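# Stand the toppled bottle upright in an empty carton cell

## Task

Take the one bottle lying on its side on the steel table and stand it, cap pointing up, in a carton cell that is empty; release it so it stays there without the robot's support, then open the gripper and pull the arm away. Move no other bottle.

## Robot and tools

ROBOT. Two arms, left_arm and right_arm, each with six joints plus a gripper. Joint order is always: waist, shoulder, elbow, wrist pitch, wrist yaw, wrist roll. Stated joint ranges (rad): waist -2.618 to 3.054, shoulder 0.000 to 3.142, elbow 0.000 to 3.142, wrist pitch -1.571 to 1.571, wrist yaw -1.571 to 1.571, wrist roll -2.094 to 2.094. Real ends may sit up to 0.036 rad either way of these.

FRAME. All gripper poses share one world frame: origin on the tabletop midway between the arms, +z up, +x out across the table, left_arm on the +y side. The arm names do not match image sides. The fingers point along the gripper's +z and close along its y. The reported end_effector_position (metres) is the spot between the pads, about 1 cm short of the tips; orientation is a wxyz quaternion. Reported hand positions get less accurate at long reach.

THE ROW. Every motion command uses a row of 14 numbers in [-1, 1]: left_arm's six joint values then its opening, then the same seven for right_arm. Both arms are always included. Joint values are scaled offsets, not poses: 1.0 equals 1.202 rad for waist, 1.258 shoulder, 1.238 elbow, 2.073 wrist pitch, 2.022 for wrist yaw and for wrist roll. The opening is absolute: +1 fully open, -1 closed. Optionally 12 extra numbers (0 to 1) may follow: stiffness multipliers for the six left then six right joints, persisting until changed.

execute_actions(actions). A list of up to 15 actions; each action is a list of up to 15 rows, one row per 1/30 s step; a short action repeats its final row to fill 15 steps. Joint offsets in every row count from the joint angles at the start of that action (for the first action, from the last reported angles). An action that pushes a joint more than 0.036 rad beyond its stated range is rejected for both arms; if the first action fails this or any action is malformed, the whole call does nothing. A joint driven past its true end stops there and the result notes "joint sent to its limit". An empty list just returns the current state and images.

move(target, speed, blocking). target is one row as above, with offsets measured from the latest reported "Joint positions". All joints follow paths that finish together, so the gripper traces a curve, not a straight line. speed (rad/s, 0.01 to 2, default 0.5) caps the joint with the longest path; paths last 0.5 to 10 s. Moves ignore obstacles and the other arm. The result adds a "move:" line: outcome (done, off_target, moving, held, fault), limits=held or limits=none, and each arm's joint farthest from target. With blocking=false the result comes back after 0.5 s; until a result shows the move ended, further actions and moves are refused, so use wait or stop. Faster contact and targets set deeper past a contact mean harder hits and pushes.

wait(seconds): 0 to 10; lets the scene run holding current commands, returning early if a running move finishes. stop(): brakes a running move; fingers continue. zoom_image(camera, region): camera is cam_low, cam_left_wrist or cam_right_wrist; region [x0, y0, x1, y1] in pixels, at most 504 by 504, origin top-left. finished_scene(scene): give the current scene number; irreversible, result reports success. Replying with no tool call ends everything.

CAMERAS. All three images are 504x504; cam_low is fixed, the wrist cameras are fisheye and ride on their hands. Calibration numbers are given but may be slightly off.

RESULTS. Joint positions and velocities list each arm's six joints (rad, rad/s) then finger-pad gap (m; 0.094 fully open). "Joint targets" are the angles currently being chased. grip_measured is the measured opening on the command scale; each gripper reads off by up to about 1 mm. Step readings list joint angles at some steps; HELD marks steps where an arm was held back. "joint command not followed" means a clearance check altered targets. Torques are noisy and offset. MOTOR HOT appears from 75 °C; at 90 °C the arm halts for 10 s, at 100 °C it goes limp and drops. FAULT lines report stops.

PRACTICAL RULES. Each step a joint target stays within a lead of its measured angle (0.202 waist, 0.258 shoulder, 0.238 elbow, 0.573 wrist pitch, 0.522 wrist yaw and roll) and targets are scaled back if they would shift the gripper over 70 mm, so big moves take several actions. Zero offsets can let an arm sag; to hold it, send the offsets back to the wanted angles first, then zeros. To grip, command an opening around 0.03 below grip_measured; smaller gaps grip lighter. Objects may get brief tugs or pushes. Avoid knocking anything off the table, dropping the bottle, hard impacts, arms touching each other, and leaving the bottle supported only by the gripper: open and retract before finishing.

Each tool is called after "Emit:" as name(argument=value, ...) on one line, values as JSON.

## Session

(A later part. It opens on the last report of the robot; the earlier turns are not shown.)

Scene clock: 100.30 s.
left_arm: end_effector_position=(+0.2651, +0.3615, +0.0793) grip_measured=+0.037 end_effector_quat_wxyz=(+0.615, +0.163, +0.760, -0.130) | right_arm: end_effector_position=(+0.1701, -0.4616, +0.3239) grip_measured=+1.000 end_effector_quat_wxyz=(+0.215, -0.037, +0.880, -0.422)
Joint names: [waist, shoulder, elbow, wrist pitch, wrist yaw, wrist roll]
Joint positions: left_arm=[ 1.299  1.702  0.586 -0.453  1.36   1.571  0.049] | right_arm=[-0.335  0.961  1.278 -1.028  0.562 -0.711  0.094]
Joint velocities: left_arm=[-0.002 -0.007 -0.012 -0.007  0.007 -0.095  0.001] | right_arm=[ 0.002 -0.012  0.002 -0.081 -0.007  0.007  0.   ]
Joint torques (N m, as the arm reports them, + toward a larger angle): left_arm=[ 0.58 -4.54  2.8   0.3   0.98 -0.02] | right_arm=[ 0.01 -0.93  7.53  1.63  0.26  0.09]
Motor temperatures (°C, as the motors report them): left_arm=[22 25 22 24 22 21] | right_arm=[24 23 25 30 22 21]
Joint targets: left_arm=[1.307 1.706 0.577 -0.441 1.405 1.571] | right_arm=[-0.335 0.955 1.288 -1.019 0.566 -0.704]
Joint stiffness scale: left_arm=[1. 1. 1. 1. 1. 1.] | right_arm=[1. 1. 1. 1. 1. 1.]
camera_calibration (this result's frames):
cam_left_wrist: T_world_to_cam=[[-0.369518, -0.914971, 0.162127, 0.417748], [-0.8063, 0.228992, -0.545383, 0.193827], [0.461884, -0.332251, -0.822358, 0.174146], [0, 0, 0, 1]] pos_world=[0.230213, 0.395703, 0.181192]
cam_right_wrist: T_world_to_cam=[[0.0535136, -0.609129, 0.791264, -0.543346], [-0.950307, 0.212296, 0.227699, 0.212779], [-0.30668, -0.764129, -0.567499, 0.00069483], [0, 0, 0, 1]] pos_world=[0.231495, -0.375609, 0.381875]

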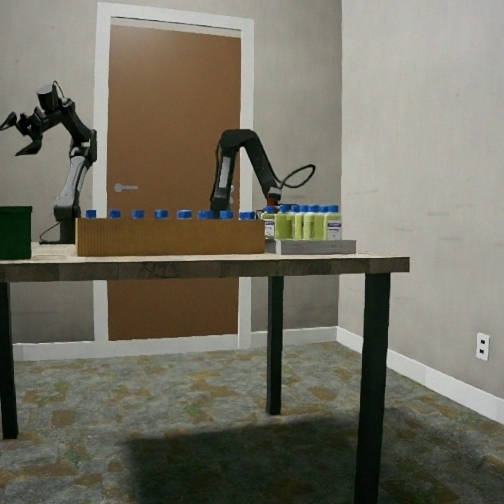

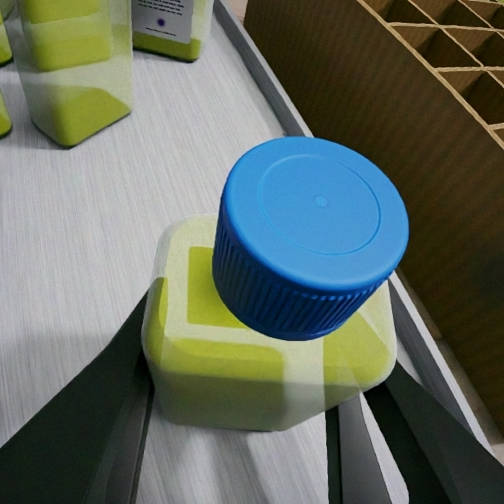

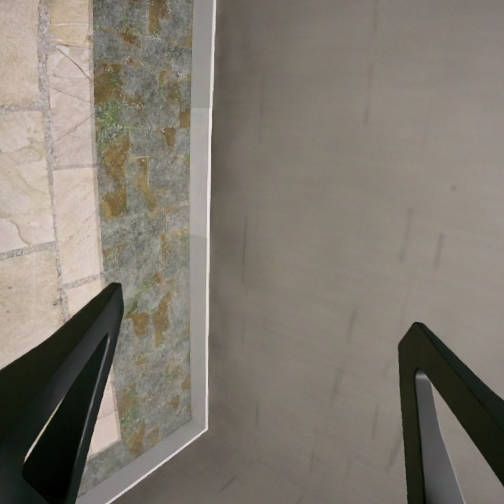

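Emit:
execute_actions(actions=[[[0.0067,0.0043,-0.0078,0.0069,0.0223,0,0.003,0,-0.0048,0.0081,0.0043,0.002,0.0035,1],[0.0067,0.0054,-0.0083,0.0079,0.0223,0,0.003,0,-0.0048,0.0081,0.0043,0.002,0.0035,1],[0.0067,0.0064,-0.0089,0.009,0.0223,0,0.003,0,-0.0048,0.0081,0.0043,0.002,0.0035,1],[0.0067,0.0075,-0.0094,0.01,0.0223,0,0.003,0,-0.0048,0.0081,0.0043,0.002,0.0035,1],[0.0067,0.0086,-0.0099,0.0111,0.0223,0,0.003,0,-0.0048,0.0081,0.0043,0.002,0.0035,1],[0.0067,0.0096,-0.0104,0.0122,0.0223,0,0.003,0,-0.0048,0.0081,0.0043,0.002,0.0035,1],[0.0067,0.0107,-0.0109,0.0132,0.0223,0,0.003,0,-0.0048,0.0081,0.0043,0.002,0.0035,1],[0.0067,0.0118,-0.0115,0.0143,0.0223,0,0.003,0,-0.0048,0.0081,0.0043,0.002,0.0035,1],[0.0067,0.0128,-0.012,0.0153,0.0223,0,0.003,0,-0.0048,0.0081,0.0043,0.002,0.0035,1],[0.0067,0.0139,-0.0125,0.0164,0.0223,0,0.003,0,-0.0048,0.0081,0.0043,0.002,0.0035,1]]])

Scene clock: 101.47 s.
left_arm: end_effector_position=(+0.2660, +0.3625, +0.0790) grip_measured=+0.037 end_effector_quat_wxyz=(+0.620, +0.164, +0.757, -0.129) | right_arm: end_effector_position=(+0.1701, -0.4616, +0.3239) grip_measured=+1.000 end_effector_quat_wxyz=(+0.215, -0.037, +0.880, -0.422)
Joint names: [waist, shoulder, elbow, wrist pitch, wrist yaw, wrist roll]
Joint positions: left_arm=[ 1.299  1.712  0.586 -0.436  1.371  1.571  0.049] | right_arm=[-0.335  0.961  1.278 -1.028  0.562 -0.711  0.094]
Joint velocities: left_arm=[-0.007 -0.007  0.002  0.081 -0.022 -0.051  0.   ] | right_arm=[-0.002 -0.002 -0.017  0.037 -0.081  0.037  0.   ]
Joint torques (N m, as the arm reports them, + toward a larger angle): left_arm=[ 0.6  -4.25  2.33  0.33  0.86  0.01] | right_arm=[ 0.02 -0.93  7.56  1.64  0.28  0.07]
Motor temperatures (°C, as the motors report them): left_arm=[22 25 22 24 22 21] | right_arm=[24 23 25 31 22 21]
Joint targets: left_arm=[1.307 1.719 0.571 -0.419 1.405 1.571] | right_arm=[-0.335 0.955 1.288 -1.019 0.566 -0.704]
Joint stiffness scale: left_arm=[1. 1. 1. 1. 1. 1.] | right_arm=[1. 1. 1. 1. 1. 1.]
Step readings (joint positions):
0: left_arm=[1.299 1.702 0.586 -0.453 1.360 1.571] | right_arm=[-0.335 0.961 1.278 -1.028 0.562 -0.711]
1: left_arm=[1.299 1.702 0.586 -0.452 1.360 1.571] | right_arm=[-0.335 0.961 1.278 -1.028 0.562 -0.711]
2: left_arm=[1.299 1.702 0.586 -0.452 1.360 1.571] | right_arm=[-0.335 0.961 1.278 -1.028 0.562 -0.711]
4: left_arm=[1.299 1.702 0.586 -0.449 1.360 1.571] | right_arm=[-0.335 0.961 1.278 -1.028 0.562 -0.711]
8: left_arm=[1.299 1.707 0.586 -0.443 1.364 1.571] | right_arm=[-0.335 0.961 1.278 -1.028 0.562 -0.711]
15: Joint positions above
camera_calibration (this result's frames):
cam_left_wrist: T_world_to_cam=[[-0.371467, -0.915167, 0.156467, 0.420158], [-0.799745, 0.229793, -0.55462, 0.192833], [0.471615, -0.331156, -0.817261, 0.170459], [0, 0, 0, 1]] pos_world=[0.2299, 0.396652, 0.180518]
cam_right_wrist: T_world_to_cam=[[0.0535136, -0.609129, 0.791264, -0.543346], [-0.950307, 0.212296, 0.227699, 0.212779], [-0.30668, -0.764129, -0.567499, 0.00069483], [0, 0, 0, 1]] pos_world=[0.231495, -0.375609, 0.381875]

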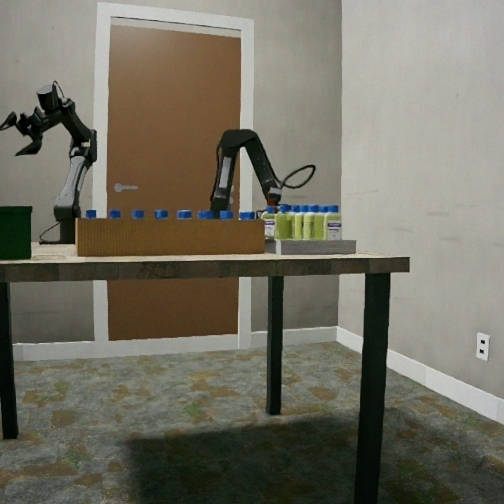

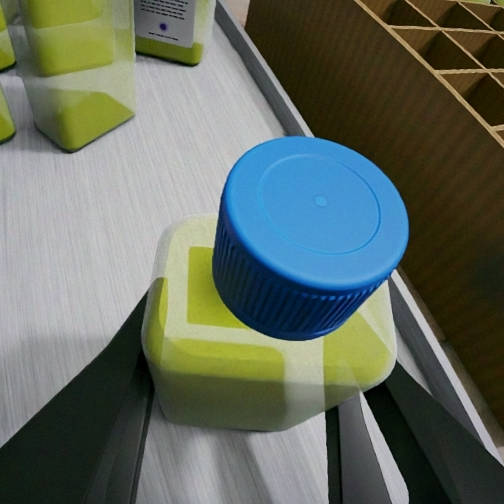

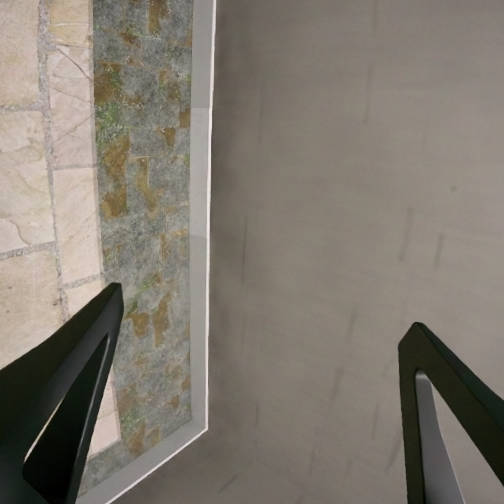

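Emit:
zoom_image(camera="cam_low", region=[240,180,350,260])

Region (240, 180, 350, 260) of cam_low's 504x504 image, scaled by 4.582, with more detail than that image has; it fills the top 367 rows of this view, and the rest is white.

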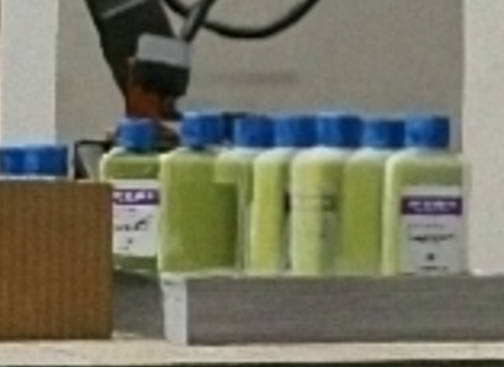

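Emit:
execute_actions(actions=[[[0.0067,0.0069,-0.013,0.0089,0.0168,0,0.003,0,-0.0048,0.0081,0.0043,0.002,0.0035,1],[0.0067,0.0081,-0.0139,0.0096,0.0168,0,0.003,0,-0.0048,0.0081,0.0043,0.002,0.0035,1],[0.0067,0.0094,-0.0148,0.0104,0.0168,0,0.003,0,-0.0048,0.0081,0.0043,0.002,0.0035,1],[0.0067,0.0107,-0.0157,0.0111,0.0168,0,0.003,0,-0.0048,0.0081,0.0043,0.002,0.0035,1],[0.0067,0.012,-0.0166,0.0118,0.0168,0,0.003,0,-0.0048,0.0081,0.0043,0.002,0.0035,1],[0.0067,0.0132,-0.0174,0.0125,0.0168,0,0.003,0,-0.0048,0.0081,0.0043,0.002,0.0035,1],[0.0067,0.0145,-0.0183,0.0132,0.0168,0,0.003,0,-0.0048,0.0081,0.0043,0.002,0.0035,1],[0.0067,0.0158,-0.0192,0.014,0.0168,0,0.003,0,-0.0048,0.0081,0.0043,0.002,0.0035,1],[0.0067,0.017,-0.0201,0.0147,0.0168,0,0.003,0,-0.0048,0.0081,0.0043,0.002,0.0035,1],[0.0067,0.0183,-0.021,0.0154,0.0168,0,0.003,0,-0.0048,0.0081,0.0043,0.002,0.0035,1]]])

Scene clock: 105.27 s.
left_arm: end_effector_position=(+0.2659, +0.3624, +0.0789) grip_measured=+0.037 end_effector_quat_wxyz=(+0.628, +0.163, +0.750, -0.128) | right_arm: end_effector_position=(+0.1701, -0.4616, +0.3239) grip_measured=+1.000 end_effector_quat_wxyz=(+0.215, -0.037, +0.880, -0.422)
Joint names: [waist, shoulder, elbow, wrist pitch, wrist yaw, wrist roll]
Joint positions: left_arm=[ 1.303  1.723  0.577 -0.412  1.391  1.571  0.049] | right_arm=[-0.335  0.961  1.278 -1.028  0.562 -0.711  0.094]
Joint velocities: left_arm=[-0.002 -0.002 -0.012  0.037 -0.066 -0.037 -0.001] | right_arm=[ 0.022 -0.012  0.012 -0.037 -0.022 -0.066  0.   ]
Joint torques (N m, as the arm reports them, + toward a larger angle): left_arm=[ 0.34 -3.91  2.28  0.25  0.65 -0.03] | right_arm=[ 0.05 -0.96  7.59  1.64  0.28  0.09]
Motor temperatures (°C, as the motors report them): left_arm=[22 25 22 24 22 21] | right_arm=[24 23 25 31 22 21]
Joint targets: left_arm=[1.308 1.735 0.560 -0.404 1.405 1.571] | right_arm=[-0.335 0.955 1.288 -1.019 0.566 -0.704]
Joint stiffness scale: left_arm=[1. 1. 1. 1. 1. 1.] | right_arm=[1. 1. 1. 1. 1. 1.]
Step readings (joint positions):
0: left_arm=[1.299 1.713 0.586 -0.434 1.371 1.571] | right_arm=[-0.335 0.961 1.278 -1.028 0.562 -0.711]
1: left_arm=[1.299 1.713 0.586 -0.434 1.371 1.571] | right_arm=[-0.335 0.961 1.278 -1.028 0.562 -0.711]
2: left_arm=[1.299 1.713 0.586 -0.433 1.371 1.571] | right_arm=[-0.335 0.961 1.278 -1.028 0.562 -0.711]
4: left_arm=[1.299 1.713 0.585 -0.431 1.371 1.571] | right_arm=[-0.335 0.961 1.278 -1.028 0.562 -0.711]
8: left_arm=[1.300 1.717 0.580 -0.421 1.380 1.571] | right_arm=[-0.335 0.961 1.278 -1.028 0.562 -0.711]
15: Joint positions above
camera_calibration (this result's frames):
cam_left_wrist: T_world_to_cam=[[-0.371566, -0.915654, 0.153348, 0.420396], [-0.789401, 0.224657, -0.571293, 0.193099], [0.488656, -0.333326, -0.806293, 0.165767], [0, 0, 0, 1]] pos_world=[0.227634, 0.39681, 0.179507]
cam_right_wrist: T_world_to_cam=[[0.0535136, -0.609129, 0.791264, -0.543346], [-0.950307, 0.212296, 0.227699, 0.212779], [-0.30668, -0.764129, -0.567499, 0.00069483], [0, 0, 0, 1]] pos_world=[0.231495, -0.375609, 0.381875]

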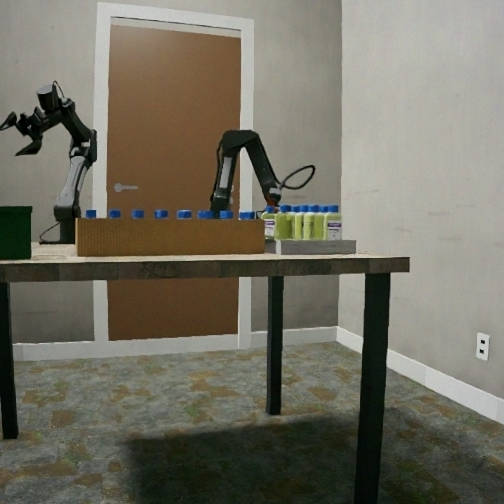

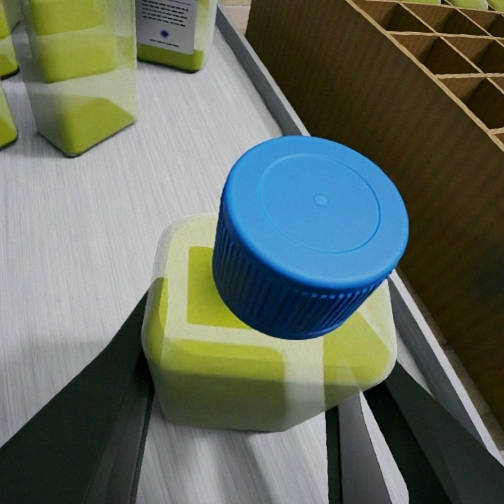

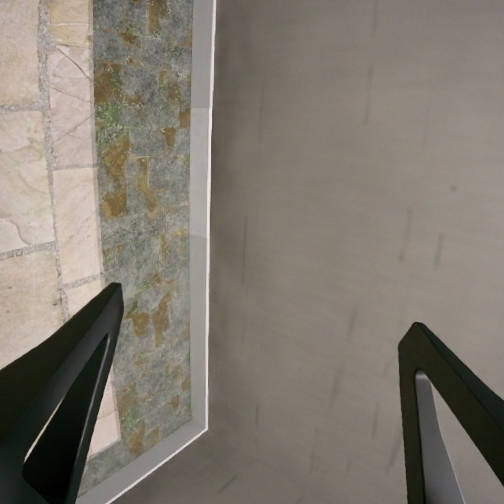

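Emit:
execute_actions(actions=[[[0.003,0.003,-0.004,0.002,0.006,0,0.03,0,-0.0048,0.0081,0.0043,0.002,0.0035,1],[0.003,0.003,-0.004,0.002,0.006,0,0.04,0,-0.0048,0.0081,0.0043,0.002,0.0035,1],[0.003,0.003,-0.004,0.002,0.006,0,0.05,0,-0.0048,0.0081,0.0043,0.002,0.0035,1],[0.003,0.003,-0.004,0.002,0.006,0,0.065,0,-0.0048,0.0081,0.0043,0.002,0.0035,1],[0.003,0.003,-0.004,0.002,0.006,0,0.08,0,-0.0048,0.0081,0.0043,0.002,0.0035,1],[0.003,0.003,-0.004,0.002,0.006,0,0.1,0,-0.0048,0.0081,0.0043,0.002,0.0035,1],[0.003,0.003,-0.004,0.002,0.006,0,0.13,0,-0.0048,0.0081,0.0043,0.002,0.0035,1],[0.003,0.003,-0.004,0.002,0.006,0,0.17,0,-0.0048,0.0081,0.0043,0.002,0.0035,1],[0.003,0.003,-0.004,0.002,0.006,0,0.22,0,-0.0048,0.0081,0.0043,0.002,0.0035,1],[0.003,0.003,-0.004,0.002,0.006,0,0.28,0,-0.0048,0.0081,0.0043,0.002,0.0035,1],[0.003,0.003,-0.004,0.002,0.006,0,0.35,0,-0.0048,0.0081,0.0043,0.002,0.0035,1],[0.003,0.003,-0.004,0.002,0.006,0,0.42,0,-0.0048,0.0081,0.0043,0.002,0.0035,1],[0.003,0.003,-0.004,0.002,0.006,0,0.5,0,-0.0048,0.0081,0.0043,0.002,0.0035,1],[0.003,0.003,-0.004,0.002,0.006,0,0.55,0,-0.0048,0.0081,0.0043,0.002,0.0035,1],[0.003,0.003,-0.004,0.002,0.006,0,0.6,0,-0.0048,0.0081,0.0043,0.002,0.0035,1]]])

Scene clock: 106.70 s.
left_arm: end_effector_position=(+0.2658, +0.3624, +0.0783) grip_measured=+0.571 end_effector_quat_wxyz=(+0.627, +0.163, +0.751, -0.127) | right_arm: end_effector_position=(+0.1701, -0.4616, +0.3239) grip_measured=+1.000 end_effector_quat_wxyz=(+0.215, -0.037, +0.880, -0.422)
Joint names: [waist, shoulder, elbow, wrist pitch, wrist yaw, wrist roll]
Joint positions: left_arm=[ 1.303  1.723  0.576 -0.411  1.388  1.571  0.074] | right_arm=[-0.335  0.961  1.278 -1.028  0.562 -0.711  0.094]
Joint velocities: left_arm=[ 0.017 -0.012  0.002  0.007  0.007  0.022  0.053] | right_arm=[-0.017 -0.007 -0.002  0.081 -0.051  0.051  0.   ]
Joint torques (N m, as the arm reports them, + toward a larger angle): left_arm=[ 0.28 -4.7   3.04  0.22  0.67 -0.01] | right_arm=[ 0.04 -0.92  7.59  1.63  0.27  0.08]
Motor temperatures (°C, as the motors report them): left_arm=[22 25 22 24 22 21] | right_arm=[24 23 25 31 22 21]
Joint targets: left_arm=[1.306 1.727 0.572 -0.408 1.403 1.571] | right_arm=[-0.335 0.955 1.288 -1.019 0.566 -0.704]
Joint stiffness scale: left_arm=[1. 1. 1. 1. 1. 1.] | right_arm=[1. 1. 1. 1. 1. 1.]
Step readings (joint positions):
0: left_arm=[1.303 1.723 0.576 -0.411 1.391 1.571] | right_arm=[-0.335 0.961 1.278 -1.028 0.562 -0.711]
1: left_arm=[1.303 1.723 0.576 -0.411 1.391 1.571] | right_arm=[-0.335 0.961 1.278 -1.028 0.562 -0.711]
2: left_arm=[1.303 1.723 0.576 -0.411 1.391 1.571] | right_arm=[-0.335 0.961 1.278 -1.028 0.562 -0.711]
4: left_arm=[1.303 1.723 0.576 -0.411 1.391 1.571] | right_arm=[-0.335 0.961 1.278 -1.028 0.562 -0.711]
8: left_arm=[1.303 1.723 0.576 -0.411 1.389 1.571] | right_arm=[-0.335 0.961 1.278 -1.028 0.562 -0.711]
15: Joint positions above
camera_calibration (this result's frames):
cam_left_wrist: T_world_to_cam=[[-0.371243, -0.915861, 0.152899, 0.420496], [-0.790513, 0.225362, -0.569475, 0.192631], [0.487102, -0.332282, -0.807663, 0.16552], [0, 0, 0, 1]] pos_world=[0.227758, 0.396704, 0.17909]
cam_right_wrist: T_world_to_cam=[[0.0535136, -0.609129, 0.791264, -0.543346], [-0.950307, 0.212296, 0.227699, 0.212779], [-0.30668, -0.764129, -0.567499, 0.00069483], [0, 0, 0, 1]] pos_world=[0.231495, -0.375609, 0.381875]

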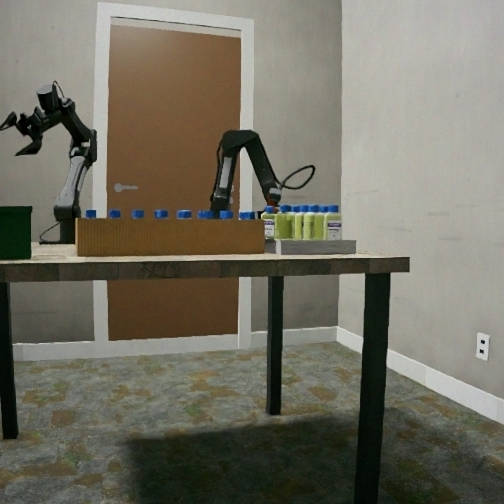

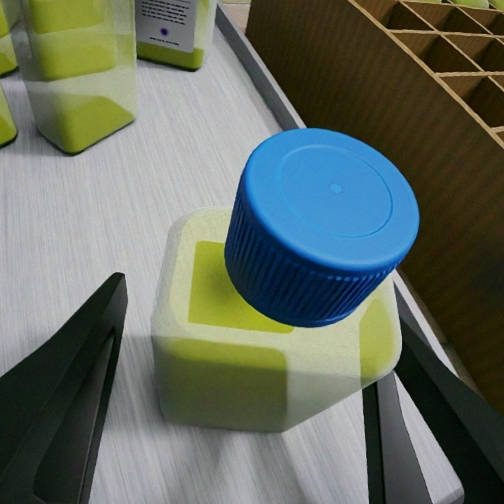

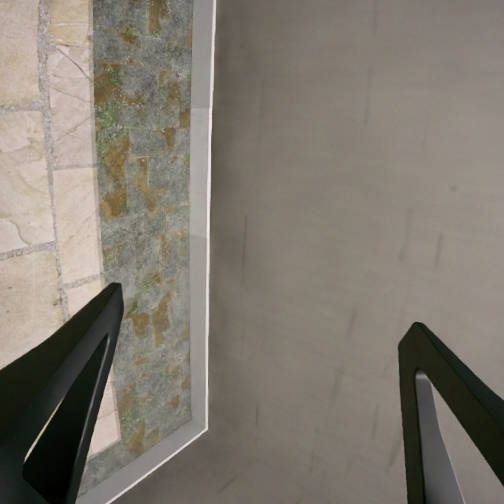

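Emit:
move(target=[0.002,-0.2607,0.2334,-0.2856,0.0074,0,0.6,0,-0.0048,0.0081,0.0043,0.002,0.0035,1], speed=0.7)

Scene clock: 114.77 s.
left_arm: end_effector_position=(+0.2663, +0.3641, +0.1942) grip_measured=+0.598 end_effector_quat_wxyz=(+0.625, +0.165, +0.753, -0.125) | right_arm: end_effector_position=(+0.1701, -0.4616, +0.3239) grip_measured=+1.000 end_effector_quat_wxyz=(+0.214, -0.037, +0.880, -0.422)
Joint names: [waist, shoulder, elbow, wrist pitch, wrist yaw, wrist roll]
Joint positions: left_arm=[ 1.303  1.411  0.843 -0.985  1.381  1.571  0.075] | right_arm=[-0.335  0.961  1.278 -1.028  0.562 -0.712  0.094]
Joint velocities: left_arm=[ 0.012 -0.022 -0.012  0.066  0.095  0.022  0.001] | right_arm=[ 0.002 -0.002  0.007  0.007  0.007  0.007  0.   ]
Joint torques (N m, as the arm reports them, + toward a larger angle): left_arm=[ 0.1  -5.31  6.54  0.07  0.77 -0.05] | right_arm=[ 0.02 -0.94  7.56  1.62  0.27  0.09]
Motor temperatures (°C, as the motors report them): left_arm=[22 25 22 24 22 21] | right_arm=[24 23 25 31 22 21]
Joint targets: left_arm=[1.305 1.395 0.865 -1.003 1.404 1.571] | right_arm=[-0.335 0.955 1.288 -1.019 0.566 -0.704]
Joint stiffness scale: left_arm=[1. 1. 1. 1. 1. 1.] | right_arm=[1. 1. 1. 1. 1. 1.]
move: off_target (left_arm); limits=none; left_arm: farthest joint: the elbow, 0.022 radians from its target (0.289 radians at the start); right_arm: farthest joint: the elbow, 0.010 radians from its target (0.010 radians at the start)
camera_calibration (this result's frames):
cam_left_wrist: T_world_to_cam=[[-0.370445, -0.917025, 0.147767, 0.405752], [-0.793156, 0.229506, -0.564119, 0.256784], [0.483398, -0.326178, -0.812364, 0.259116], [0, 0, 0, 1]] pos_world=[0.228723, 0.397669, 0.295396]
cam_right_wrist: T_world_to_cam=[[0.0542088, -0.608859, 0.791424, -0.543391], [-0.95027, 0.211966, 0.228159, 0.212472], [-0.306672, -0.764435, -0.56709, 0.000419827], [0, 0, 0, 1]] pos_world=[0.231491, -0.375565, 0.381814]

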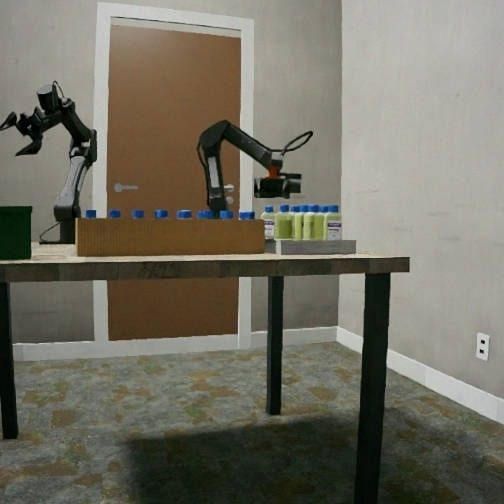

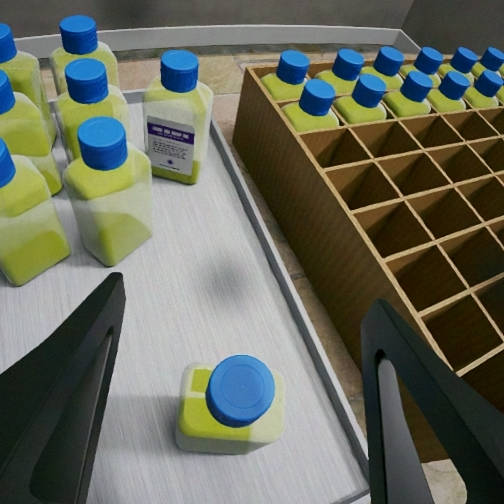

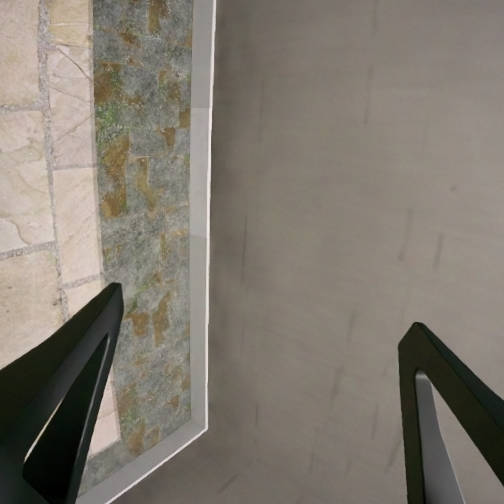

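Emit:
zoom_image(camera="cam_left_wrist", region=[160,330,320,480])

Region (160, 330, 320, 480) of cam_left_wrist's 504x504 image, scaled by 3.150, with more detail than that image has; it fills the top 472 rows of this view, and the rest is white.

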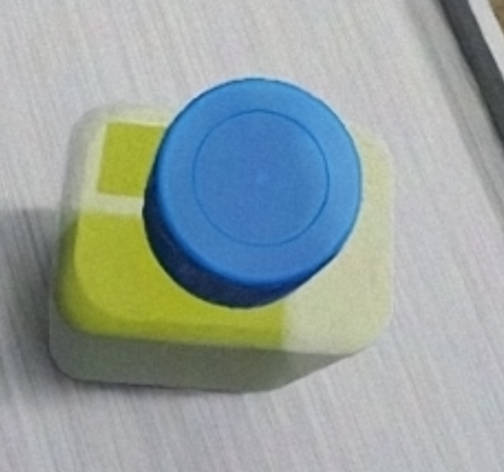

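Emit:
move(target=[-0.4517,0.0556,0.4919,-0.2055,-0.586,-0.2641,0.15,0,-0.0048,0.0081,0.0043,0.002,0.0035,1], speed=1.2)

Scene clock: 119.97 s.
left_arm: end_effector_position=(+0.2599, +0.3655, +0.1865) grip_measured=+0.152 end_effector_quat_wxyz=(+0.113, +0.218, +0.969, -0.018) | right_arm: end_effector_position=(+0.1701, -0.4616, +0.3239) grip_measured=+1.000 end_effector_quat_wxyz=(+0.214, -0.038, +0.880, -0.422)
Joint names: [waist, shoulder, elbow, wrist pitch, wrist yaw, wrist roll]
Joint positions: left_arm=[ 0.766  1.472  1.425 -1.397  0.192  1.047  0.054] | right_arm=[-0.335  0.961  1.278 -1.028  0.562 -0.713  0.094]
Joint velocities: left_arm=[ 0.002 -0.012 -0.002  0.007 -0.081 -0.022  0.   ] | right_arm=[-0.002  0.002 -0.007  0.007 -0.066 -0.051  0.   ]
Joint torques (N m, as the arm reports them, + toward a larger angle): left_arm=[-0.3  -4.08  6.97  0.23  0.14 -0.13] | right_arm=[ 0.04 -0.94  7.58  1.63  0.27  0.09]
Motor temperatures (°C, as the motors report them): left_arm=[22 25 22 24 22 21] | right_arm=[24 23 25 31 22 21]
Joint targets: left_arm=[0.760 1.481 1.452 -1.411 0.196 1.037] | right_arm=[-0.335 0.955 1.288 -1.019 0.566 -0.705]
Joint stiffness scale: left_arm=[1. 1. 1. 1. 1. 1.] | right_arm=[1. 1. 1. 1. 1. 1.]
move: off_target (left_arm); limits=none; left_arm: farthest joint: the elbow, 0.027 radians from its target (0.609 radians at the start); right_arm: farthest joint: the elbow, 0.010 radians from its target (0.010 radians at the start)
camera_calibration (this result's frames):
cam_left_wrist: T_world_to_cam=[[-0.270906, -0.962313, 0.0237321, 0.41958], [-0.82058, 0.243754, 0.516945, 0.0473653], [-0.503248, 0.120569, -0.85569, 0.357682], [0, 0, 0, 1]] pos_world=[0.332536, 0.349097, 0.271622]
cam_right_wrist: T_world_to_cam=[[0.0549039, -0.608589, 0.791584, -0.543437], [-0.950233, 0.211637, 0.22862, 0.212164], [-0.306664, -0.764741, -0.566682, 0.000144794], [0, 0, 0, 1]] pos_world=[0.231487, -0.375521, 0.381753]

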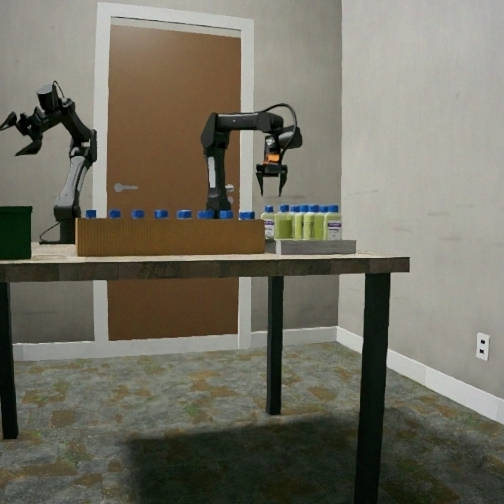

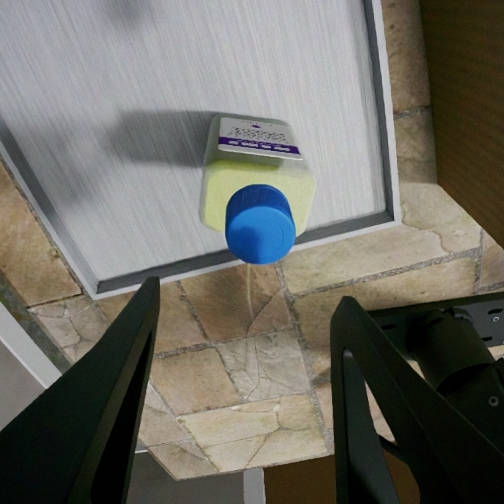

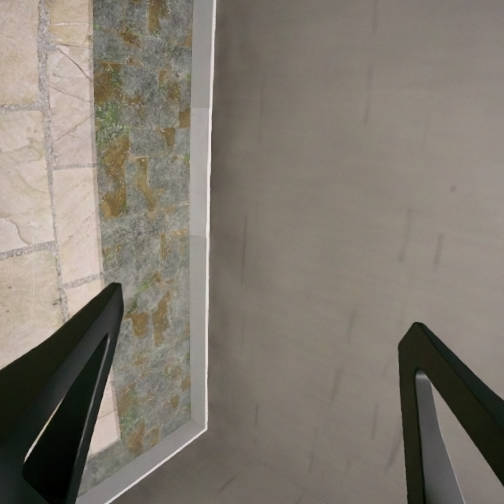

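Emit:
zoom_image(camera="cam_left_wrist", region=[180,100,340,300])

Region (180, 100, 340, 300) of cam_left_wrist's 504x504 image, scaled by 2.520, with more detail than that image has; it fills the left 403 columns of this view, and the rest is white.

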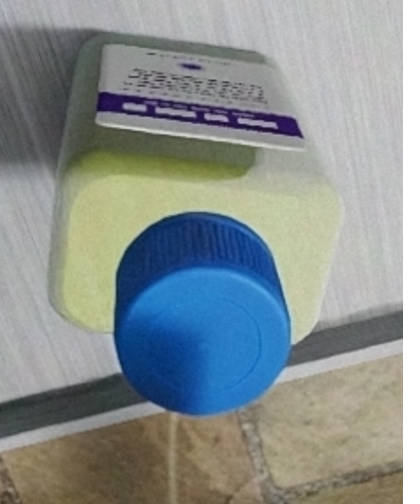

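Emit:
move(target=[-0.0143,-0.0353,-0.2162,0.115,0.004,-0.005,0.15,0,-0.0048,0.0081,0.0043,0.002,0.0035,1], speed=0.4)

Scene clock: 123.37 s.
left_arm: end_effector_position=(+0.2562, +0.3606, +0.1271) grip_measured=+0.152 end_effector_quat_wxyz=(+0.109, +0.221, +0.969, -0.022) | right_arm: end_effector_position=(+0.1701, -0.4616, +0.3239) grip_measured=+1.000 end_effector_quat_wxyz=(+0.214, -0.038, +0.880, -0.422)
Joint names: [waist, shoulder, elbow, wrist pitch, wrist yaw, wrist roll]
Joint positions: left_arm=[ 0.758  1.444  1.165 -1.176  0.19   1.045  0.054] | right_arm=[-0.335  0.961  1.278 -1.028  0.562 -0.713  0.094]
Joint velocities: left_arm=[-0.007 -0.002  0.027  0.007  0.007  0.081 -0.   ] | right_arm=[ 0.012  0.022  0.007  0.022  0.051 -0.022  0.   ]
Joint torques (N m, as the arm reports them, + toward a larger angle): left_arm=[-0.71 -6.17  4.67  0.52  0.21 -0.11] | right_arm=[ 0.02 -0.93  7.55  1.65  0.29  0.08]
Motor temperatures (°C, as the motors report them): left_arm=[22 25 22 24 22 21] | right_arm=[24 23 25 31 22 21]
Joint targets: left_arm=[0.749 1.428 1.158 -1.159 0.201 1.036] | right_arm=[-0.335 0.955 1.288 -1.019 0.566 -0.706]
Joint stiffness scale: left_arm=[1. 1. 1. 1. 1. 1.] | right_arm=[1. 1. 1. 1. 1. 1.]
move: done; limits=none; left_arm: farthest joint: the wrist pitch, 0.018 radians from its target (0.239 radians at the start); right_arm: farthest joint: the elbow, 0.010 radians from its target (0.010 radians at the start)
camera_calibration (this result's frames):
cam_left_wrist: T_world_to_cam=[[-0.27731, -0.960292, 0.0306222, 0.415343], [-0.813463, 0.25163, 0.524367, 0.0705803], [-0.511251, 0.120502, -0.850942, 0.306968], [0, 0, 0, 1]] pos_world=[0.329531, 0.344101, 0.211483]
cam_right_wrist: T_world_to_cam=[[0.0552515, -0.608454, 0.791663, -0.543459], [-0.950214, 0.211473, 0.22885, 0.21201], [-0.30666, -0.764894, -0.566477, 0.0000072662], [0, 0, 0, 1]] pos_world=[0.231484, -0.375499, 0.381722]

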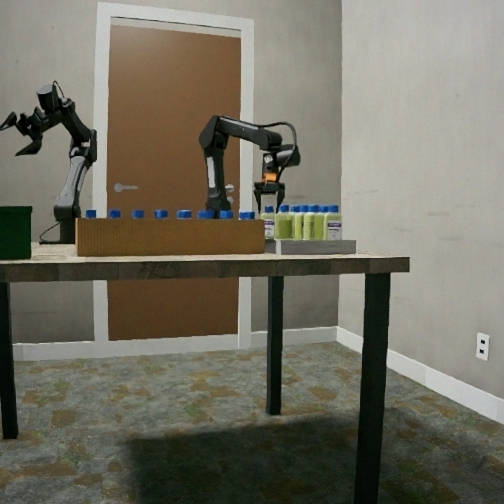

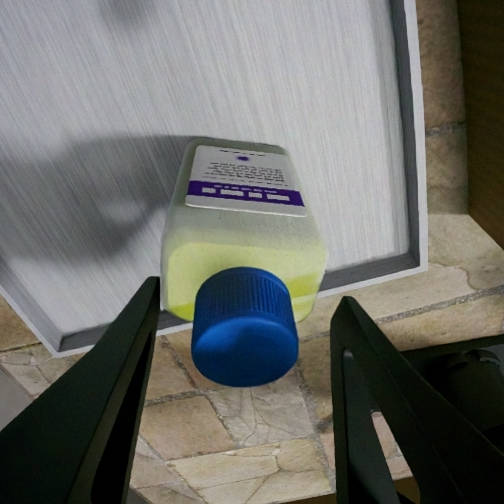

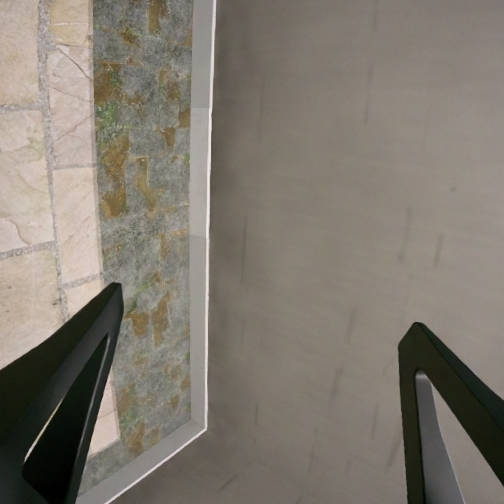

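Emit:
execute_actions(actions=[[[-0.004,-0.0127,-0.0057,0.006,0.004,-0.002,0.1,0,-0.0048,0.0081,0.0043,0.002,0.0035,1],[-0.004,-0.0127,-0.0057,0.006,0.004,-0.002,0.05,0,-0.0048,0.0081,0.0043,0.002,0.0035,1],[-0.004,-0.0127,-0.0057,0.006,0.004,-0.002,0.0,0,-0.0048,0.0081,0.0043,0.002,0.0035,1],[-0.004,-0.0127,-0.0057,0.006,0.004,-0.002,-0.05,0,-0.0048,0.0081,0.0043,0.002,0.0035,1],[-0.004,-0.0127,-0.0057,0.006,0.004,-0.002,-0.1,0,-0.0048,0.0081,0.0043,0.002,0.0035,1],[-0.004,-0.0127,-0.0057,0.006,0.004,-0.002,-0.15,0,-0.0048,0.0081,0.0043,0.002,0.0035,1],[-0.004,-0.0127,-0.0057,0.006,0.004,-0.002,-0.2,0,-0.0048,0.0081,0.0043,0.002,0.0035,1],[-0.004,-0.0127,-0.0057,0.006,0.004,-0.002,-0.24,0,-0.0048,0.0081,0.0043,0.002,0.0035,1],[-0.004,-0.0127,-0.0057,0.006,0.004,-0.002,-0.28,0,-0.0048,0.0081,0.0043,0.002,0.0035,1],[-0.004,-0.0127,-0.0057,0.006,0.004,-0.002,-0.31,0,-0.0048,0.0081,0.0043,0.002,0.0035,1],[-0.004,-0.0127,-0.0057,0.006,0.004,-0.002,-0.33,0,-0.0048,0.0081,0.0043,0.002,0.0035,1],[-0.004,-0.0127,-0.0057,0.006,0.004,-0.002,-0.35,0,-0.0048,0.0081,0.0043,0.002,0.0035,1],[-0.004,-0.0127,-0.0057,0.006,0.004,-0.002,-0.365,0,-0.0048,0.0081,0.0043,0.002,0.0035,1],[-0.004,-0.0127,-0.0057,0.006,0.004,-0.002,-0.38,0,-0.0048,0.0081,0.0043,0.002,0.0035,1],[-0.004,-0.0127,-0.0057,0.006,0.004,-0.002,-0.39,0,-0.0048,0.0081,0.0043,0.002,0.0035,1]],[[-0.004,-0.0127,-0.0057,0.006,0.004,-0.002,-0.395,0,-0.0048,0.0081,0.0043,0.002,0.0035,1],[-0.004,-0.0127,-0.0057,0.006,0.004,-0.002,-0.4,0,-0.0048,0.0081,0.0043,0.002,0.0035,1],[-0.004,-0.0127,-0.0057,0.006,0.004,-0.002,-0.405,0,-0.0048,0.0081,0.0043,0.002,0.0035,1],[-0.004,-0.0127,-0.0057,0.006,0.004,-0.002,-0.41,0,-0.0048,0.0081,0.0043,0.002,0.0035,1],[-0.004,-0.0127,-0.0057,0.006,0.004,-0.002,-0.415,0,-0.0048,0.0081,0.0043,0.002,0.0035,1],[-0.004,-0.0127,-0.0057,0.006,0.004,-0.002,-0.42,0,-0.0048,0.0081,0.0043,0.002,0.0035,1],[-0.004,-0.0127,-0.0057,0.006,0.004,-0.002,-0.425,0,-0.0048,0.0081,0.0043,0.002,0.0035,1],[-0.004,-0.0127,-0.0057,0.006,0.004,-0.002,-0.43,0,-0.0048,0.0081,0.0043,0.002,0.0035,1],[-0.004,-0.0127,-0.0057,0.006,0.004,-0.002,-0.435,0,-0.0048,0.0081,0.0043,0.002,0.0035,1],[-0.004,-0.0127,-0.0057,0.006,0.004,-0.002,-0.44,0,-0.0048,0.0081,0.0043,0.002,0.0035,1],[-0.004,-0.0127,-0.0057,0.006,0.004,-0.002,-0.445,0,-0.0048,0.0081,0.0043,0.002,0.0035,1],[-0.004,-0.0127,-0.0057,0.006,0.004,-0.002,-0.45,0,-0.0048,0.0081,0.0043,0.002,0.0035,1]]])

Scene clock: 126.00 s.
left_arm: end_effector_position=(+0.2580, +0.3629, +0.1315) grip_measured=-0.442 end_effector_quat_wxyz=(+0.116, +0.222, +0.968, -0.010) | right_arm: end_effector_position=(+0.1701, -0.4616, +0.3239) grip_measured=+1.000 end_effector_quat_wxyz=(+0.214, -0.038, +0.880, -0.422)
Joint names: [waist, shoulder, elbow, wrist pitch, wrist yaw, wrist roll]
Joint positions: left_arm=[ 0.758  1.428  1.166 -1.165  0.185  1.045  0.026] | right_arm=[-0.335  0.961  1.278 -1.028  0.562 -0.713  0.094]
Joint velocities: left_arm=[-0.002  0.007 -0.012 -0.022  0.037 -0.022  0.   ] | right_arm=[-0.007 -0.007 -0.022 -0.007  0.051 -0.051  0.   ]
Joint torques (N m, as the arm reports them, + toward a larger angle): left_arm=[-0.34 -5.66  4.87  0.54  0.18 -0.06] | right_arm=[ 0.01 -0.93  7.58  1.62  0.28  0.08]
Motor temperatures (°C, as the motors report them): left_arm=[22 25 22 24 22 21] | right_arm=[24 23 25 31 22 21]
Joint targets: left_arm=[0.753 1.414 1.159 -1.153 0.193 1.041] | right_arm=[-0.335 0.955 1.288 -1.019 0.566 -0.706]
Joint stiffness scale: left_arm=[1. 1. 1. 1. 1. 1.] | right_arm=[1. 1. 1. 1. 1. 1.]
Step readings (joint positions; steps 1 to 15: 1st action; 16 to 30: 2nd action):
0: left_arm=[0.758 1.444 1.165 -1.176 0.190 1.045] | right_arm=[-0.335 0.961 1.278 -1.028 0.562 -0.713]
1: left_arm=[0.758 1.444 1.165 -1.176 0.190 1.045] | right_arm=[-0.335 0.961 1.278 -1.028 0.562 -0.713]
2: left_arm=[0.758 1.444 1.165 -1.176 0.190 1.045] | right_arm=[-0.335 0.961 1.278 -1.028 0.562 -0.713]
4: left_arm=[0.758 1.444 1.165 -1.173 0.189 1.045] | right_arm=[-0.335 0.961 1.278 -1.028 0.562 -0.713]
8: left_arm=[0.758 1.441 1.165 -1.166 0.184 1.045] | right_arm=[-0.335 0.961 1.278 -1.028 0.562 -0.713]
15: left_arm=[0.758 1.430 1.166 -1.165 0.185 1.045] | right_arm=[-0.335 0.961 1.278 -1.028 0.562 -0.713]
16: left_arm=[0.758 1.430 1.166 -1.165 0.185 1.045] | right_arm=[-0.335 0.961 1.278 -1.028 0.562 -0.713]
17: left_arm=[0.758 1.429 1.166 -1.165 0.185 1.045] | right_arm=[-0.335 0.961 1.278 -1.028 0.562 -0.713]
19: left_arm=[0.758 1.428 1.166 -1.165 0.185 1.045] | right_arm=[-0.335 0.961 1.278 -1.028 0.562 -0.713]
23: left_arm=[0.758 1.428 1.166 -1.165 0.185 1.045] | right_arm=[-0.335 0.961 1.278 -1.028 0.562 -0.713]
30: Joint positions above
camera_calibration (this result's frames):
cam_left_wrist: T_world_to_cam=[[-0.27706, -0.960835, 0.00589533, 0.421343], [-0.82401, 0.240753, 0.512879, 0.0773594], [-0.494211, 0.13724, -0.858441, 0.301875], [0, 0, 0, 1]] pos_world=[0.329672, 0.344787, 0.216981]
cam_right_wrist: T_world_to_cam=[[0.0552515, -0.608454, 0.791663, -0.543459], [-0.950214, 0.211473, 0.22885, 0.21201], [-0.30666, -0.764894, -0.566477, 0.0000072662], [0, 0, 0, 1]] pos_world=[0.231484, -0.375499, 0.381722]

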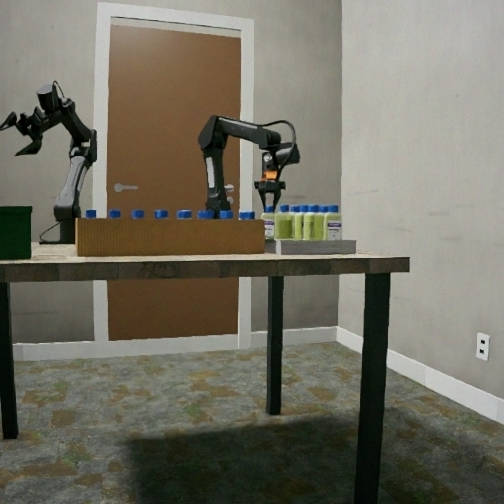

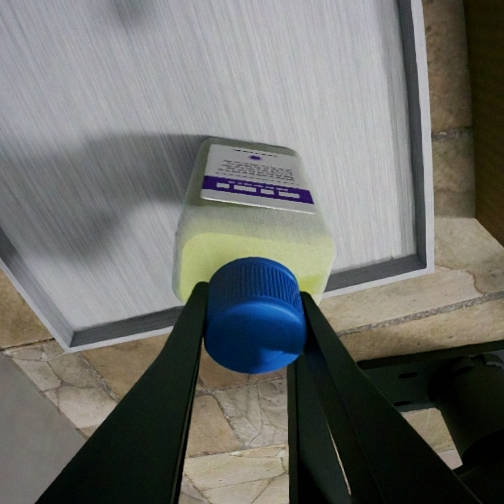

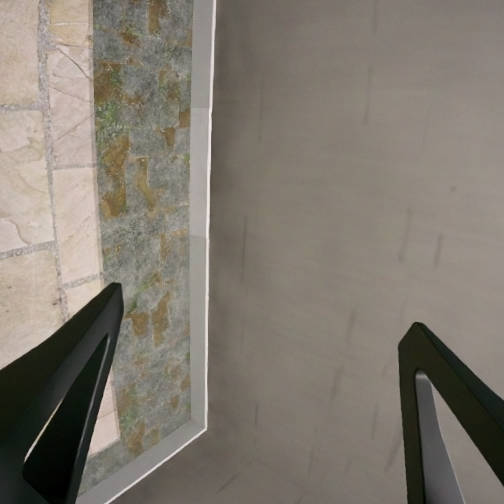

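Emit:
execute_actions(actions=[[[0,-0.006,-0.004,0.004,0.003,0,-0.455,0,-0.0048,0.0081,0.0043,0.002,0.0035,1],[0,-0.006,-0.004,0.004,0.003,0,-0.46,0,-0.0048,0.0081,0.0043,0.002,0.0035,1],[0,-0.006,-0.004,0.004,0.003,0,-0.465,0,-0.0048,0.0081,0.0043,0.002,0.0035,1],[0,-0.006,-0.004,0.004,0.003,0,-0.47,0,-0.0048,0.0081,0.0043,0.002,0.0035,1],[0,-0.006,-0.004,0.004,0.003,0,-0.475,0,-0.0048,0.0081,0.0043,0.002,0.0035,1]]])

Scene clock: 127.13 s.
left_arm: end_effector_position=(+0.2579, +0.3631, +0.1315) grip_measured=-0.460 end_effector_quat_wxyz=(+0.116, +0.222, +0.968, -0.010) | right_arm: end_effector_position=(+0.1701, -0.4616, +0.3239) grip_measured=+1.000 end_effector_quat_wxyz=(+0.214, -0.038, +0.880, -0.422)
Joint names: [waist, shoulder, elbow, wrist pitch, wrist yaw, wrist roll]
Joint positions: left_arm=[ 0.758  1.428  1.166 -1.165  0.184  1.045  0.025] | right_arm=[-0.335  0.961  1.278 -1.028  0.562 -0.713  0.094]
Joint velocities: left_arm=[-0.002 -0.002 -0.007  0.007 -0.007  0.037  0.   ] | right_arm=[ 0.022  0.002 -0.012  0.022  0.051 -0.007  0.   ]
Joint torques (N m, as the arm reports them, + toward a larger angle): left_arm=[-0.01 -5.18  4.93  0.49  0.16 -0.03] | right_arm=[ 0.01 -0.93  7.57  1.63  0.27  0.09]
Motor temperatures (°C, as the motors report them): left_arm=[22 25 22 24 22 21] | right_arm=[24 23 25 31 22 21]
Joint targets: left_arm=[0.758 1.421 1.161 -1.157 0.191 1.045] | right_arm=[-0.335 0.955 1.288 -1.019 0.566 -0.706]
Joint stiffness scale: left_arm=[1. 1. 1. 1. 1. 1.] | right_arm=[1. 1. 1. 1. 1. 1.]
Step readings (joint positions):
0: left_arm=[0.758 1.428 1.166 -1.165 0.185 1.045] | right_arm=[-0.335 0.961 1.278 -1.028 0.562 -0.713]
1: left_arm=[0.758 1.428 1.166 -1.165 0.184 1.045] | right_arm=[-0.335 0.961 1.278 -1.028 0.562 -0.713]
2: left_arm=[0.758 1.428 1.166 -1.165 0.184 1.045] | right_arm=[-0.335 0.961 1.278 -1.028 0.562 -0.713]
4: left_arm=[0.758 1.428 1.166 -1.165 0.184 1.045] | right_arm=[-0.335 0.961 1.278 -1.028 0.562 -0.713]
8: left_arm=[0.758 1.428 1.166 -1.165 0.184 1.045] | right_arm=[-0.335 0.961 1.278 -1.028 0.562 -0.713]
15: Joint positions above
camera_calibration (this result's frames):
cam_left_wrist: T_world_to_cam=[[-0.276953, -0.960868, 0.00541976, 0.421477], [-0.823815, 0.240345, 0.513384, 0.0773158], [-0.494597, 0.137718, -0.858142, 0.301688], [0, 0, 0, 1]] pos_world=[0.329637, 0.344854, 0.216915]
cam_right_wrist: T_world_to_cam=[[0.0552515, -0.608454, 0.791663, -0.543459], [-0.950214, 0.211473, 0.22885, 0.21201], [-0.30666, -0.764894, -0.566477, 0.0000072662], [0, 0, 0, 1]] pos_world=[0.231484, -0.375499, 0.381722]

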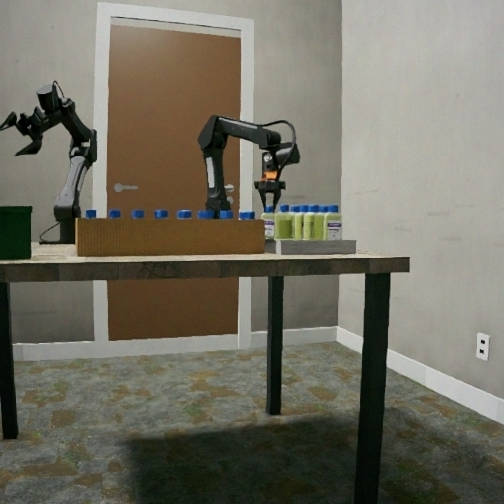

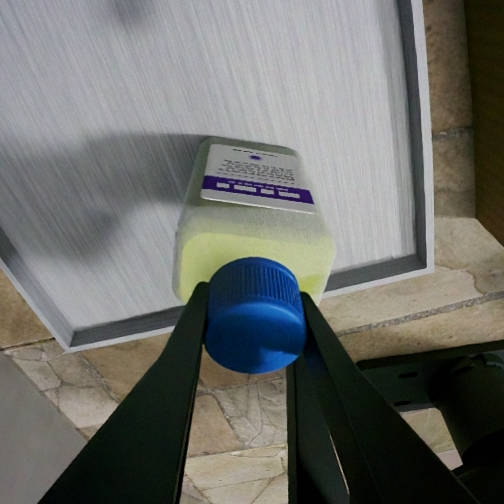

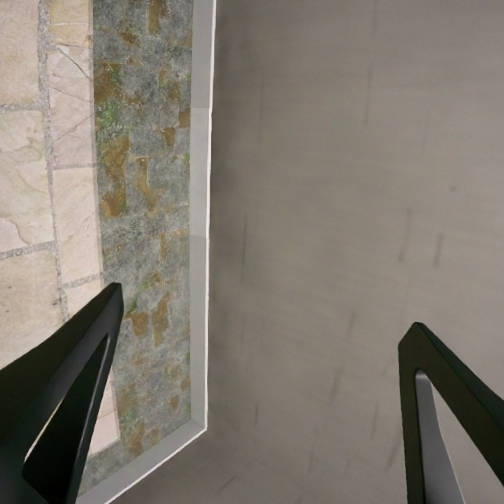

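Emit:
execute_actions(actions=[[[0,-0.0055,-0.004,0.004,0.003,0,-0.48,0,-0.0048,0.0081,0.0043,0.002,0.0035,1],[0,-0.0055,-0.004,0.004,0.003,0,-0.485,0,-0.0048,0.0081,0.0043,0.002,0.0035,1],[0,-0.0055,-0.004,0.004,0.003,0,-0.49,0,-0.0048,0.0081,0.0043,0.002,0.0035,1],[0,-0.0055,-0.004,0.004,0.003,0,-0.495,0,-0.0048,0.0081,0.0043,0.002,0.0035,1],[0,-0.0055,-0.004,0.004,0.003,0,-0.5,0,-0.0048,0.0081,0.0043,0.002,0.0035,1]]])

Scene clock: 128.07 s.
left_arm: end_effector_position=(+0.2579, +0.3631, +0.1315) grip_measured=-0.469 end_effector_quat_wxyz=(+0.116, +0.222, +0.968, -0.010) | right_arm: end_effector_position=(+0.1701, -0.4616, +0.3239) grip_measured=+1.000 end_effector_quat_wxyz=(+0.214, -0.038, +0.880, -0.422)
Joint names: [waist, shoulder, elbow, wrist pitch, wrist yaw, wrist roll]
Joint positions: left_arm=[ 0.758  1.428  1.166 -1.165  0.184  1.045  0.025] | right_arm=[-0.335  0.961  1.278 -1.028  0.562 -0.713  0.094]
Joint velocities: left_arm=[ 0.007 -0.002  0.002  0.037 -0.051 -0.007  0.001] | right_arm=[ 0.017 -0.002  0.007  0.051  0.022  0.037  0.   ]
Joint torques (N m, as the arm reports them, + toward a larger angle): left_arm=[-0.12 -5.33  4.96  0.54  0.14 -0.01] | right_arm=[ 0.   -0.95  7.53  1.64  0.28  0.07]
Motor temperatures (°C, as the motors report them): left_arm=[22 25 22 24 22 21] | right_arm=[24 23 25 31 22 21]
Joint targets: left_arm=[0.758 1.421 1.161 -1.157 0.190 1.045] | right_arm=[-0.335 0.955 1.288 -1.019 0.566 -0.706]
Joint stiffness scale: left_arm=[1. 1. 1. 1. 1. 1.] | right_arm=[1. 1. 1. 1. 1. 1.]
Step readings (joint positions):
0: left_arm=[0.758 1.428 1.166 -1.165 0.184 1.045] | right_arm=[-0.335 0.961 1.278 -1.028 0.562 -0.713]
1: left_arm=[0.758 1.428 1.166 -1.165 0.184 1.045] | right_arm=[-0.335 0.961 1.278 -1.028 0.562 -0.713]
2: left_arm=[0.758 1.428 1.166 -1.165 0.184 1.045] | right_arm=[-0.335 0.961 1.278 -1.028 0.562 -0.713]
4: left_arm=[0.758 1.428 1.166 -1.165 0.184 1.045] | right_arm=[-0.335 0.961 1.278 -1.028 0.562 -0.713]
8: left_arm=[0.758 1.428 1.166 -1.165 0.184 1.045] | right_arm=[-0.335 0.961 1.278 -1.028 0.562 -0.713]
15: Joint positions above
camera_calibration (this result's frames):
cam_left_wrist: T_world_to_cam=[[-0.276953, -0.960868, 0.00541976, 0.421477], [-0.823815, 0.240345, 0.513384, 0.0773158], [-0.494597, 0.137718, -0.858142, 0.301688], [0, 0, 0, 1]] pos_world=[0.329637, 0.344854, 0.216915]
cam_right_wrist: T_world_to_cam=[[0.0552515, -0.608454, 0.791663, -0.543459], [-0.950214, 0.211473, 0.22885, 0.21201], [-0.30666, -0.764894, -0.566477, 0.0000072662], [0, 0, 0, 1]] pos_world=[0.231484, -0.375499, 0.381722]

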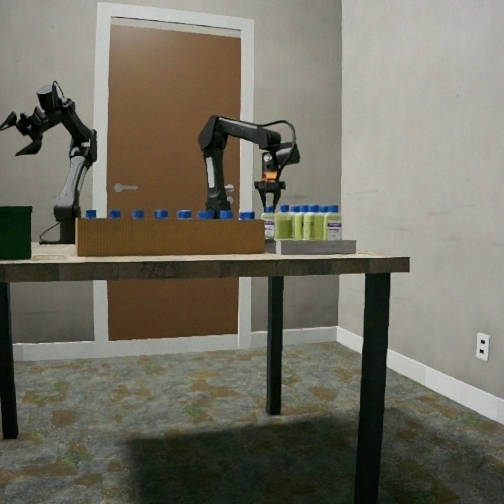

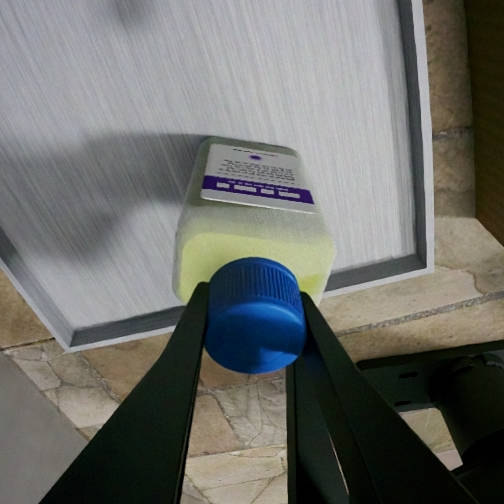

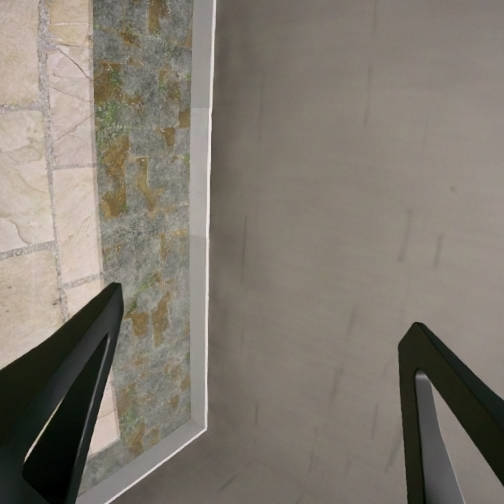

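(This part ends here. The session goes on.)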